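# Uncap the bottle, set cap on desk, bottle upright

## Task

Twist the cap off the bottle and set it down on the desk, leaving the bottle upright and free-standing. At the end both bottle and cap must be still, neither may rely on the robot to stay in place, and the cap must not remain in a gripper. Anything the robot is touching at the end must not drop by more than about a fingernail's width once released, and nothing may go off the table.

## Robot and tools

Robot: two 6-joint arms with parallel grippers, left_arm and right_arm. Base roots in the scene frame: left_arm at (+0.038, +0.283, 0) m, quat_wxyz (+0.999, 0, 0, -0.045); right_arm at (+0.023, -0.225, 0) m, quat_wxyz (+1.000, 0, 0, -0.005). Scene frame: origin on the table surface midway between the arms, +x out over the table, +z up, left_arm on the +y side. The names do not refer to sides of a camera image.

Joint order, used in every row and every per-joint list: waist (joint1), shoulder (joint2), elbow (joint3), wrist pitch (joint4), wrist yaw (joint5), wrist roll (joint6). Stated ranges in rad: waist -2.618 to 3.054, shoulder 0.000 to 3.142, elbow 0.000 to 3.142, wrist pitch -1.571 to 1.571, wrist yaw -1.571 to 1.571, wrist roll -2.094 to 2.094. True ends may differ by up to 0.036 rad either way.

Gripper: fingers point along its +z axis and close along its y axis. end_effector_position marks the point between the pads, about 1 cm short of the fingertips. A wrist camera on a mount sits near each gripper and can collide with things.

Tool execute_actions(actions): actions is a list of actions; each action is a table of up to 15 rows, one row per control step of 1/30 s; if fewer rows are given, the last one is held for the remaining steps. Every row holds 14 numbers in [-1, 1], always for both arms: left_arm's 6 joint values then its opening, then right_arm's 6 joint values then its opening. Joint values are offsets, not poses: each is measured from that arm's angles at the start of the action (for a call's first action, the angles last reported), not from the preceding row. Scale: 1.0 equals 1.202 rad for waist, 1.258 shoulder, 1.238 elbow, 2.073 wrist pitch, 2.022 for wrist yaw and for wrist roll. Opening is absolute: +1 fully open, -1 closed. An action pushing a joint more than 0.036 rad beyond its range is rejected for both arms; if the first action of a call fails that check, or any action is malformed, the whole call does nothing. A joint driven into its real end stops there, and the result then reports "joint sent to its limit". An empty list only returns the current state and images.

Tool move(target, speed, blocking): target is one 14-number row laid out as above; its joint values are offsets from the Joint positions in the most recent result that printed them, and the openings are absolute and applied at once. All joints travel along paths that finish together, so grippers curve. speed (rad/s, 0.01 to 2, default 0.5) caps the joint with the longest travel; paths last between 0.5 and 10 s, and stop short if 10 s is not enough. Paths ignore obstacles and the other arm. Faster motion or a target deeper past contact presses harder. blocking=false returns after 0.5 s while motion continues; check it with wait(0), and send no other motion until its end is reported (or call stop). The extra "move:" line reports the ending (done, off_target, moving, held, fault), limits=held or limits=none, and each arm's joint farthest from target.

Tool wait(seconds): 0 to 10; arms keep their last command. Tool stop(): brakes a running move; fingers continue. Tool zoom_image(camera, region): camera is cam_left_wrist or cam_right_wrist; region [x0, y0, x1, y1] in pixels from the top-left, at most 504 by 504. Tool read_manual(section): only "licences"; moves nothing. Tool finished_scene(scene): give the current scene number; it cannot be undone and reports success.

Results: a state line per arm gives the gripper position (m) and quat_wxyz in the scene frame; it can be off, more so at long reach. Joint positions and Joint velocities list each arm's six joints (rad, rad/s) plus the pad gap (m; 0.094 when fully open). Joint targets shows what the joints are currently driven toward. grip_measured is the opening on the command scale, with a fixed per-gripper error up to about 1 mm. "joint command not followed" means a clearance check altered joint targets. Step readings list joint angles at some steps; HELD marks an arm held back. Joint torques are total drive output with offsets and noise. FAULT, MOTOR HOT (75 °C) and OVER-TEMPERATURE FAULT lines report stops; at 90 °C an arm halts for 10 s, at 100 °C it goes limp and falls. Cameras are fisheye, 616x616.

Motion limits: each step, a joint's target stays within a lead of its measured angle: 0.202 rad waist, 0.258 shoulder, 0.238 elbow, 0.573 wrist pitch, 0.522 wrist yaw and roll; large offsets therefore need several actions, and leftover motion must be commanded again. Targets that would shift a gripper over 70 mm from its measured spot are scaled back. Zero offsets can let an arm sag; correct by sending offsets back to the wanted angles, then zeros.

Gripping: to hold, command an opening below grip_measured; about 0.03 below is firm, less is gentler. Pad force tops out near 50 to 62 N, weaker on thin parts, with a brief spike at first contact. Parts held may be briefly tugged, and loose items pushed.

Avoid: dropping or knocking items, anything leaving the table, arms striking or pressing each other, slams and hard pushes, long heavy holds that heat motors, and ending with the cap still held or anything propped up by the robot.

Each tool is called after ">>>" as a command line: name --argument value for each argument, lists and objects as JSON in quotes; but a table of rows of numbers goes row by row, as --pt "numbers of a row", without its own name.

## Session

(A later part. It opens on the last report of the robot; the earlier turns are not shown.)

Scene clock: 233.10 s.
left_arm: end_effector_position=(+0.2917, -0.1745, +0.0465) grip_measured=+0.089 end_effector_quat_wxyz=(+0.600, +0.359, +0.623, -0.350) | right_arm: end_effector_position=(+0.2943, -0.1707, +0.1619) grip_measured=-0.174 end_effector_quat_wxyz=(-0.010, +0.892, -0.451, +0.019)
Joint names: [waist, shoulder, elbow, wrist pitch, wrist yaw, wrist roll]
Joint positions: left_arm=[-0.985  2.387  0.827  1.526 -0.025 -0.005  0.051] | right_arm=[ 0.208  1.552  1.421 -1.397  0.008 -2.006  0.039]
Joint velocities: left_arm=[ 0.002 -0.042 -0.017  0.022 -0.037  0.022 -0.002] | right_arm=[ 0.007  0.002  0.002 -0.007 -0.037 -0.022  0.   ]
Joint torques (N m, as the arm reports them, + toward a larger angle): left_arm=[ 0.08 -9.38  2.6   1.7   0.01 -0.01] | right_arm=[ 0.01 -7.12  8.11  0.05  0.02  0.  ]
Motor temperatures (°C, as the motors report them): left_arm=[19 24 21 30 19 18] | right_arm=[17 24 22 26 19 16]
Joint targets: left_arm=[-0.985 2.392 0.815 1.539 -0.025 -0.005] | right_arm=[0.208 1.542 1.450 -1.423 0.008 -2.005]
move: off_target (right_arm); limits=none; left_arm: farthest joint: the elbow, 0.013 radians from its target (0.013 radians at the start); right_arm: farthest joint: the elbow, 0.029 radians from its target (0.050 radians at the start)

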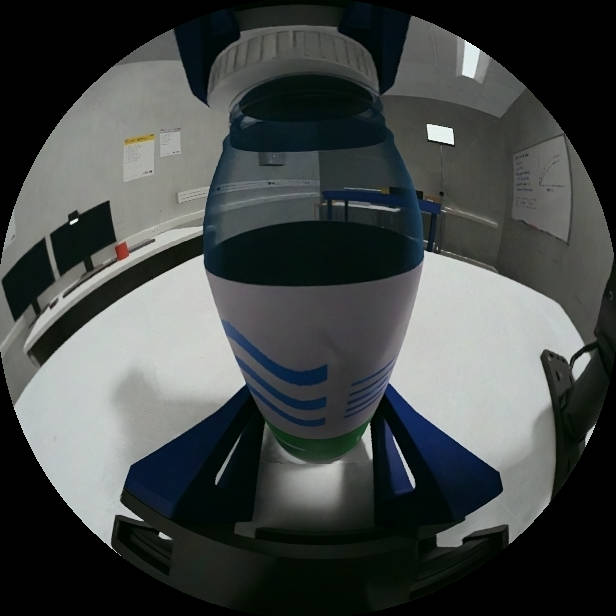

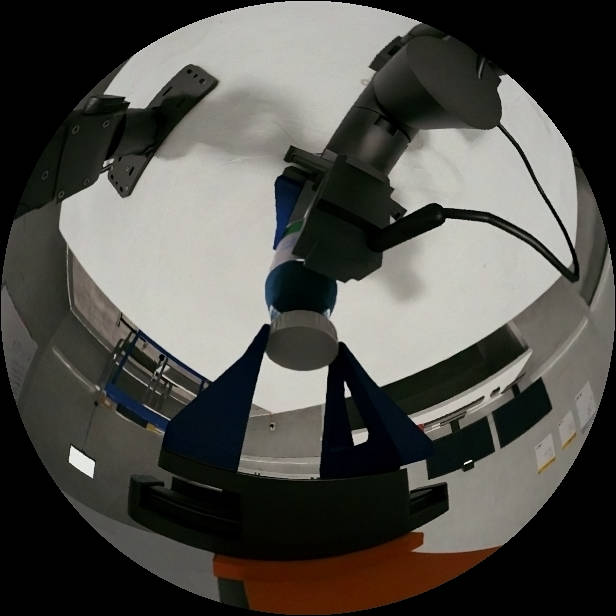

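>>> move --target '[0,0,0,0,0,0,1, 0,-0.008,0.09,-0.055,0,0,-0.21]' --speed 0.2

>>> move --target '[0,-0.27,-0.27,0,0,0,1, -0.59,-0.008,0.022,-0.01,0,0.99,-0.21]' --speed 1.5

Scene clock: 240.67 s.
left_arm: end_effector_position=(+0.2917, -0.1745, +0.0465) grip_measured=+1.000 end_effector_quat_wxyz=(+0.600, +0.359, +0.623, -0.350) | right_arm: end_effector_position=(+0.2902, -0.1716, +0.1827) grip_measured=-0.174 end_effector_quat_wxyz=(-0.009, +0.892, -0.451, +0.018)
Joint names: [waist, shoulder, elbow, wrist pitch, wrist yaw, wrist roll]
Joint positions: left_arm=[-0.985  2.387  0.827  1.526 -0.025 -0.005  0.094] | right_arm=[ 0.208  1.552  1.505 -1.485  0.008 -2.006  0.039]
Joint velocities: left_arm=[-0.002 -0.017 -0.007 -0.022  0.037  0.037  0.   ] | right_arm=[-0.012 -0.017 -0.012 -0.037 -0.037  0.081  0.001]
Joint torques (N m, as the arm reports them, + toward a larger angle): left_arm=[ 0.08 -9.73  3.5   1.58 -0.01 -0.01] | right_arm=[-0.01 -6.98  7.91  0.03  0.03  0.  ]
Motor temperatures (°C, as the motors report them): left_arm=[19 24 21 30 19 18] | right_arm=[17 24 22 26 19 16]
Joint targets: left_arm=[-0.985 2.387 0.827 1.526 -0.025 -0.005] | right_arm=[0.208 1.542 1.533 -1.511 0.008 -2.006]
move: off_target (right_arm); limits=none; left_arm: farthest joint: the waist, 0.000 radians from its target (0.000 radians at the start); right_arm: farthest joint: the elbow, 0.027 radians from its target (0.111 radians at the start)

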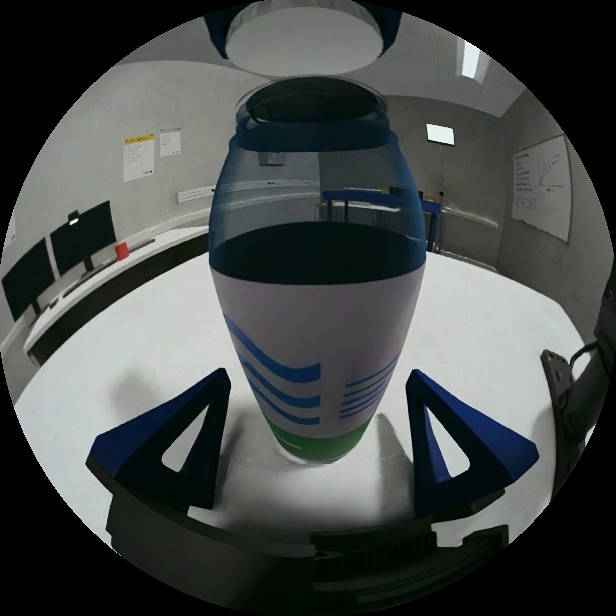

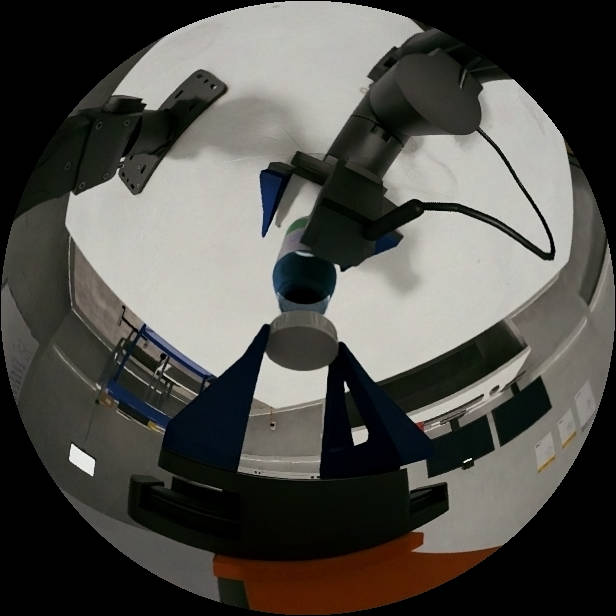

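Scene clock: 243.10 s.
left_arm: end_effector_position=(+0.2609, -0.1174, +0.0956) grip_measured=+1.000 end_effector_quat_wxyz=(+0.599, +0.360, +0.624, -0.349) | right_arm: end_effector_position=(+0.2594, -0.3567, +0.1827) grip_measured=-0.174 end_effector_quat_wxyz=(+0.014, +0.244, +0.970, -0.010)
Joint names: [waist, shoulder, elbow, wrist pitch, wrist yaw, wrist roll]
Joint positions: left_arm=[-0.985  2.077  0.515  1.524 -0.025 -0.005  0.094] | right_arm=[-0.495  1.552  1.505 -1.492  0.012 -0.012  0.039]
Joint velocities: left_arm=[ 0.012 -0.012  0.002 -0.022 -0.007 -0.066  0.   ] | right_arm=[ 0.002 -0.002  0.002 -0.007  0.066  0.007  0.   ]
Joint torques (N m, as the arm reports them, + toward a larger angle): left_arm=[ 0.11 -9.83  1.86  1.6  -0.01 -0.01] | right_arm=[-0.38 -6.98  7.87  0.13 -0.01  0.07]
Motor temperatures (°C, as the motors report them): left_arm=[19 24 21 30 19 18] | right_arm=[17 24 22 26 19 16]
Joint targets: left_arm=[-0.985 2.048 0.493 1.526 -0.025 -0.005] | right_arm=[-0.500 1.542 1.533 -1.506 0.008 -0.004]
move: off_target (left_arm, right_arm); limits=none; left_arm: farthest joint: the shoulder, 0.030 radians from its target (0.340 radians at the start); right_arm: farthest joint: the elbow, 0.027 radians from its target (0.027 radians at the start)

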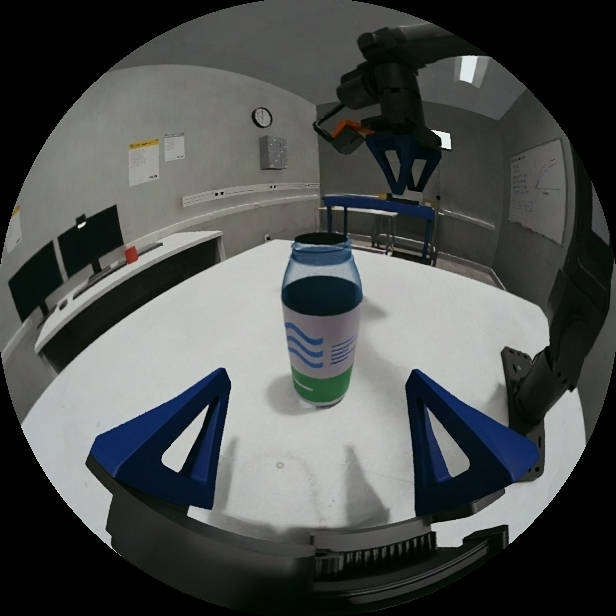

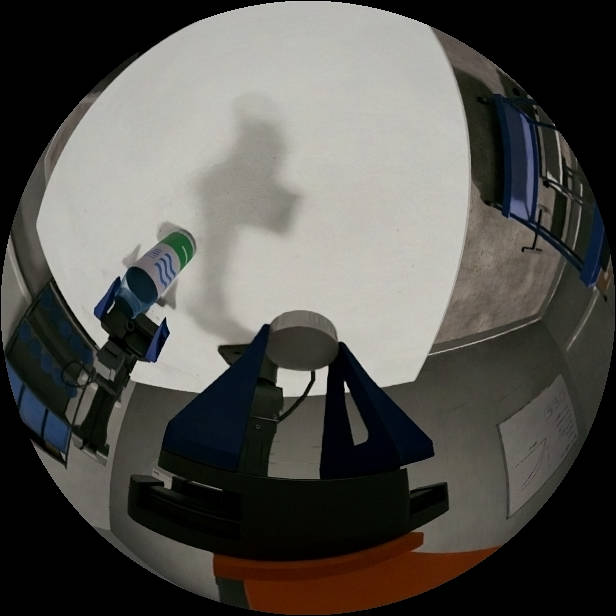

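Descend to (1.74, 1.134, -0.935), then slowly to the table.

>>> move --target '[0,-0.02,-0.015,0,0,0,1, 0,0.16,-0.316,0.274,0,0,-0.21]' --speed 0.6

>>> move --target '[0,-0.02,-0.015,0,0,0,1, 0,0.085,-0.015,0.05,0,0,-0.21]' --speed 0.1

Scene clock: 249.60 s.
left_arm: end_effector_position=(+0.2609, -0.1174, +0.0956) grip_measured=+1.000 end_effector_quat_wxyz=(+0.599, +0.360, +0.624, -0.349) | right_arm: end_effector_position=(+0.2886, -0.3728, +0.0369) grip_measured=-0.174 end_effector_quat_wxyz=(+0.004, +0.244, +0.970, -0.007)
Joint names: [waist, shoulder, elbow, wrist pitch, wrist yaw, wrist roll]
Joint positions: left_arm=[-0.985  2.077  0.515  1.524 -0.025 -0.005  0.094] | right_arm=[-0.495  1.748  1.129 -0.94   0.012 -0.011  0.039]
Joint velocities: left_arm=[ 0.012 -0.007 -0.002 -0.066 -0.007 -0.022  0.   ] | right_arm=[ 0.017  0.022 -0.007  0.022 -0.037 -0.037 -0.001]
Joint torques (N m, as the arm reports them, + toward a larger angle): left_arm=[ 0.12 -9.53  2.12  1.57  0.01  0.  ] | right_arm=[-0.01 -7.38  4.4   0.34  0.03 -0.01]
Motor temperatures (°C, as the motors report them): left_arm=[19 24 21 30 19 18] | right_arm=[17 24 22 26 19 16]
Joint targets: left_arm=[-0.985 2.052 0.497 1.524 -0.025 -0.005] | right_arm=[-0.495 1.754 1.114 -0.924 0.012 -0.012]
move: off_target (left_arm); limits=none; left_arm: farthest joint: the shoulder, 0.025 radians from its target (0.025 radians at the start); right_arm: farthest joint: the wrist pitch, 0.016 radians from its target (0.568 radians at the start)

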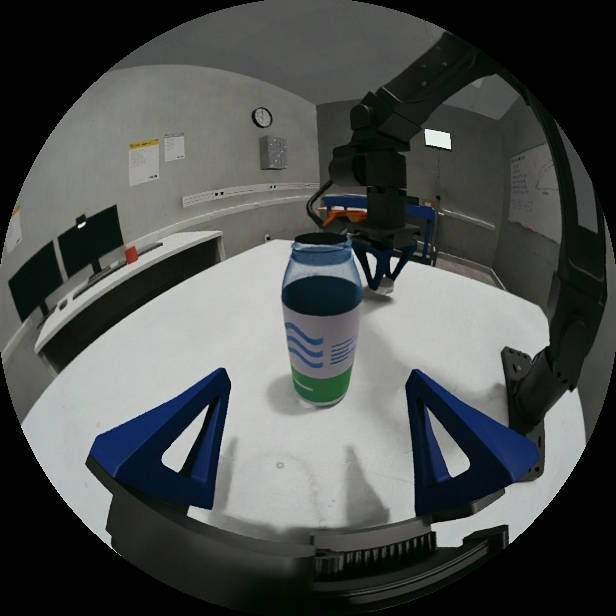

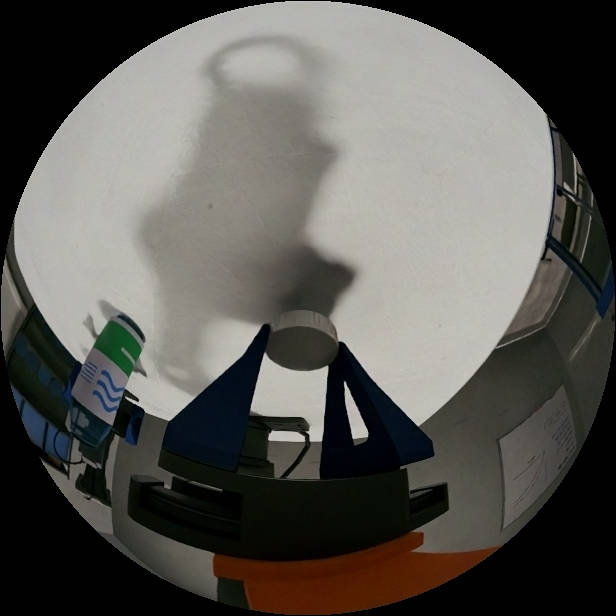

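Scene clock: 250.90 s.
left_arm: end_effector_position=(+0.2609, -0.1174, +0.0956) grip_measured=+1.000 end_effector_quat_wxyz=(+0.599, +0.360, +0.624, -0.349) | right_arm: end_effector_position=(+0.2950, -0.3763, +0.0183) grip_measured=-0.174 end_effector_quat_wxyz=(-0.002, +0.244, +0.970, -0.006)
Joint names: [waist, shoulder, elbow, wrist pitch, wrist yaw, wrist roll]
Joint positions: left_arm=[-0.985  2.077  0.515  1.524 -0.025 -0.005  0.094] | right_arm=[-0.495  1.813  1.129 -0.887  0.012 -0.011  0.039]
Joint velocities: left_arm=[-0.007  0.007 -0.002 -0.022 -0.007  0.081  0.   ] | right_arm=[ 0.022  0.002 -0.002 -0.051 -0.051  0.007 -0.001]
Joint torques (N m, as the arm reports them, + toward a larger angle): left_arm=[ 0.15 -9.48  2.07  1.58 -0.01 -0.02] | right_arm=[ 0.   -5.23  3.92  0.66  0.03  0.  ]
Motor temperatures (°C, as the motors report them): left_arm=[19 24 21 30 19 18] | right_arm=[17 24 22 26 19 16]
Joint targets: left_arm=[-0.985 2.052 0.497 1.524 -0.025 -0.005] | right_arm=[-0.495 1.855 1.111 -0.837 0.012 -0.011]
move: off_target (left_arm, right_arm); limits=none; left_arm: farthest joint: the shoulder, 0.025 radians from its target (0.025 radians at the start); right_arm: farthest joint: the wrist pitch, 0.051 radians from its target (0.104 radians at the start)

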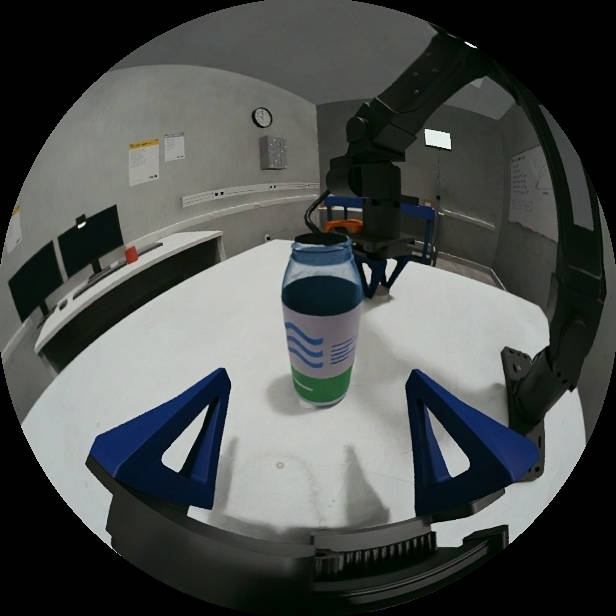

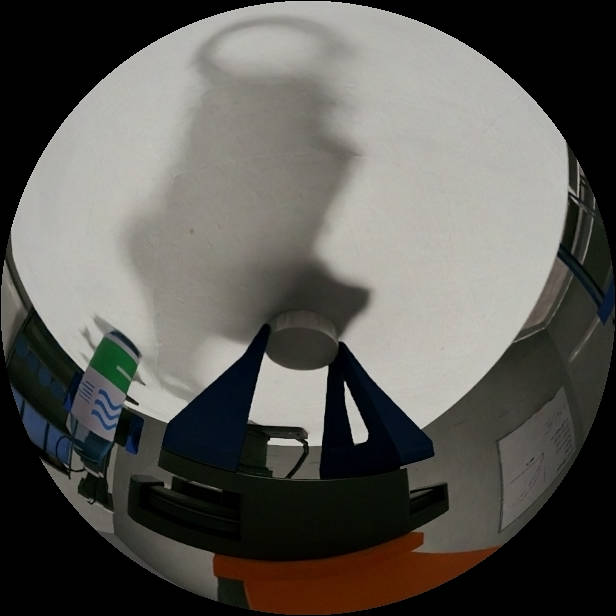

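>>> move --target '[0,-0.02,-0.015,0,0,0,1, 0,0,0,0,0,0,0.3]'

>>> move --target '[0,-0.02,-0.015,0,0,0,1, 0,-0.12,0,-0.05,0,0,0.3]' --speed 0.3

Scene clock: 255.70 s.
left_arm: end_effector_position=(+0.2609, -0.1174, +0.0956) grip_measured=+1.000 end_effector_quat_wxyz=(+0.599, +0.360, +0.624, -0.349) | right_arm: end_effector_position=(+0.2946, -0.3761, +0.0183) grip_measured=+0.298 end_effector_quat_wxyz=(-0.002, +0.244, +0.970, -0.006)
Joint names: [waist, shoulder, elbow, wrist pitch, wrist yaw, wrist roll]
Joint positions: left_arm=[-0.985  2.077  0.515  1.524 -0.025 -0.005  0.094] | right_arm=[-0.495  1.813  1.129 -0.889  0.012 -0.011  0.061]
Joint velocities: left_arm=[ 0.002  0.012 -0.017 -0.066  0.037 -0.007  0.   ] | right_arm=[-0.007  0.002  0.002  0.022  0.007 -0.037 -0.   ]
Joint torques (N m, as the arm reports them, + toward a larger angle): left_arm=[ 0.14 -9.5   2.07  1.58  0.    0.  ] | right_arm=[ 0.01 -8.23  5.33  0.2   0.02 -0.01]
Motor temperatures (°C, as the motors report them): left_arm=[19 24 20 30 19 18] | right_arm=[17 24 22 26 19 16]
Joint targets: left_arm=[-0.985 2.052 0.497 1.524 -0.025 -0.005] | right_arm=[-0.495 1.813 1.129 -0.887 0.012 -0.011]
move: off_target (left_arm); limits=none; left_arm: farthest joint: the shoulder, 0.025 radians from its target (0.025 radians at the start); right_arm: farthest joint: the wrist pitch, 0.002 radians from its target (0.000 radians at the start)

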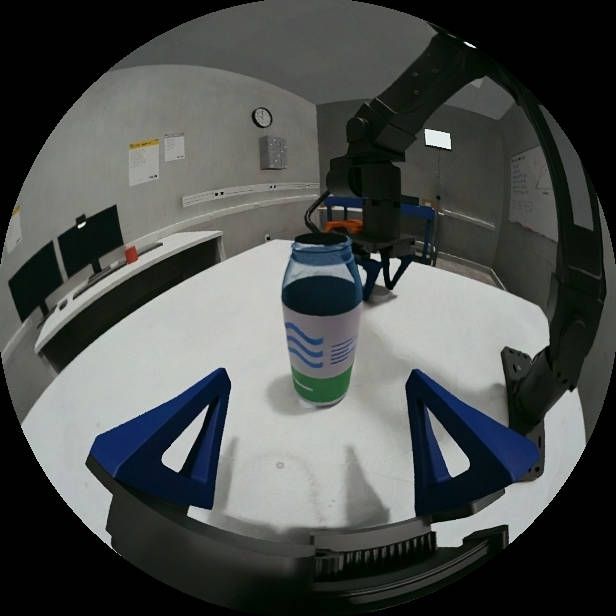

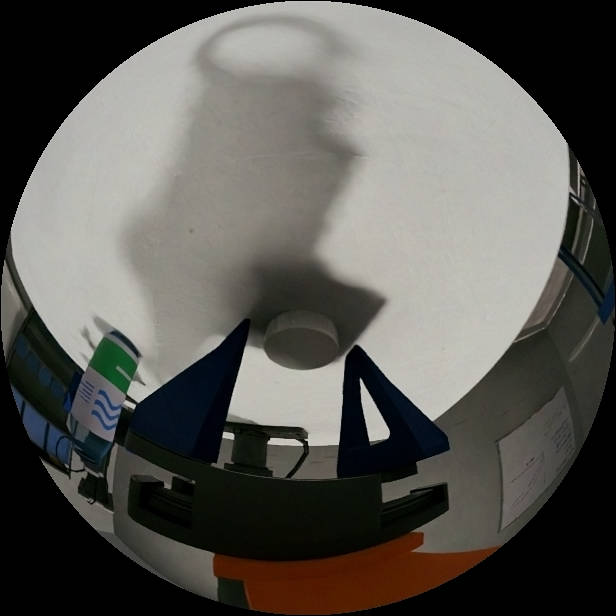

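Scene clock: 256.80 s.
left_arm: end_effector_position=(+0.2609, -0.1174, +0.0956) grip_measured=+1.000 end_effector_quat_wxyz=(+0.599, +0.360, +0.624, -0.349) | right_arm: end_effector_position=(+0.2847, -0.3706, +0.0561) grip_measured=+0.298 end_effector_quat_wxyz=(+0.019, +0.244, +0.970, -0.011)
Joint names: [waist, shoulder, elbow, wrist pitch, wrist yaw, wrist roll]
Joint positions: left_arm=[-0.985  2.077  0.515  1.524 -0.025 -0.005  0.094] | right_arm=[-0.495  1.679  1.129 -0.978  0.012 -0.011  0.061]
Joint velocities: left_arm=[-0.012 -0.012  0.007 -0.11  -0.007 -0.051  0.   ] | right_arm=[-0.002 -0.007 -0.002 -0.051  0.007  0.037  0.001]
Joint torques (N m, as the arm reports them, + toward a larger angle): left_arm=[ 0.08 -9.52  2.09  1.58  0.   -0.02] | right_arm=[ 0.01 -8.52  5.73  0.16  0.02  0.  ]
Motor temperatures (°C, as the motors report them): left_arm=[19 24 20 30 19 18] | right_arm=[17 24 22 26 19 16]
Joint targets: left_arm=[-0.985 2.052 0.497 1.524 -0.025 -0.005] | right_arm=[-0.495 1.662 1.129 -0.992 0.012 -0.011]
move: off_target (left_arm); limits=none; left_arm: farthest joint: the shoulder, 0.025 radians from its target (0.025 radians at the start); right_arm: farthest joint: the shoulder, 0.017 radians from its target (0.151 radians at the start)

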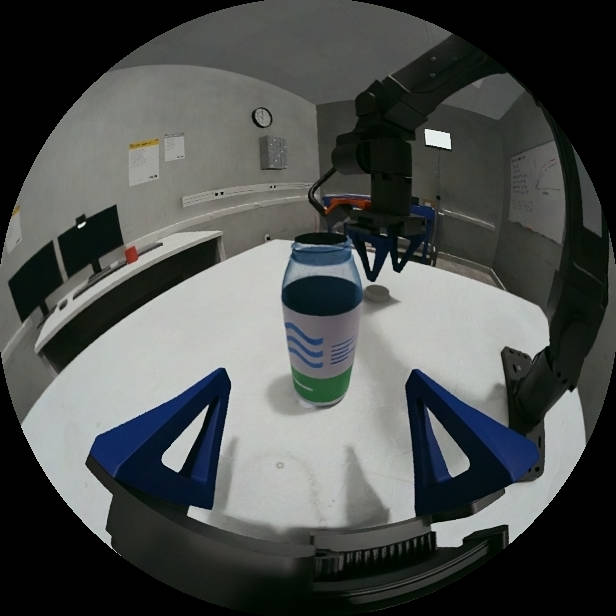

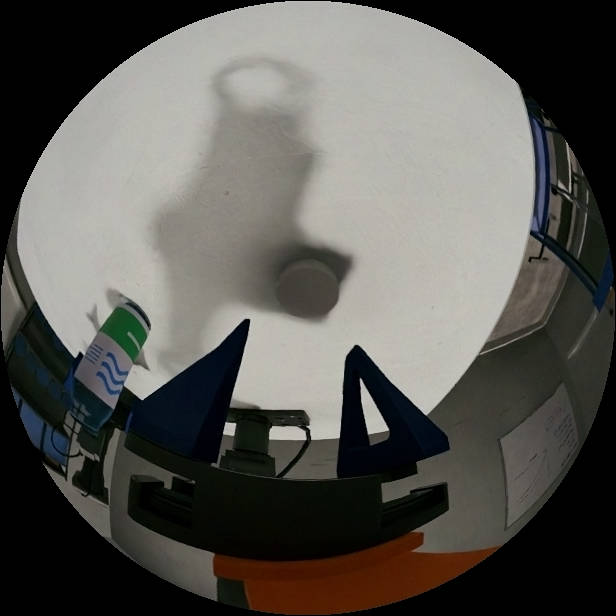

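>>> finished_scene --scene 2

The scene is finished: the task was done.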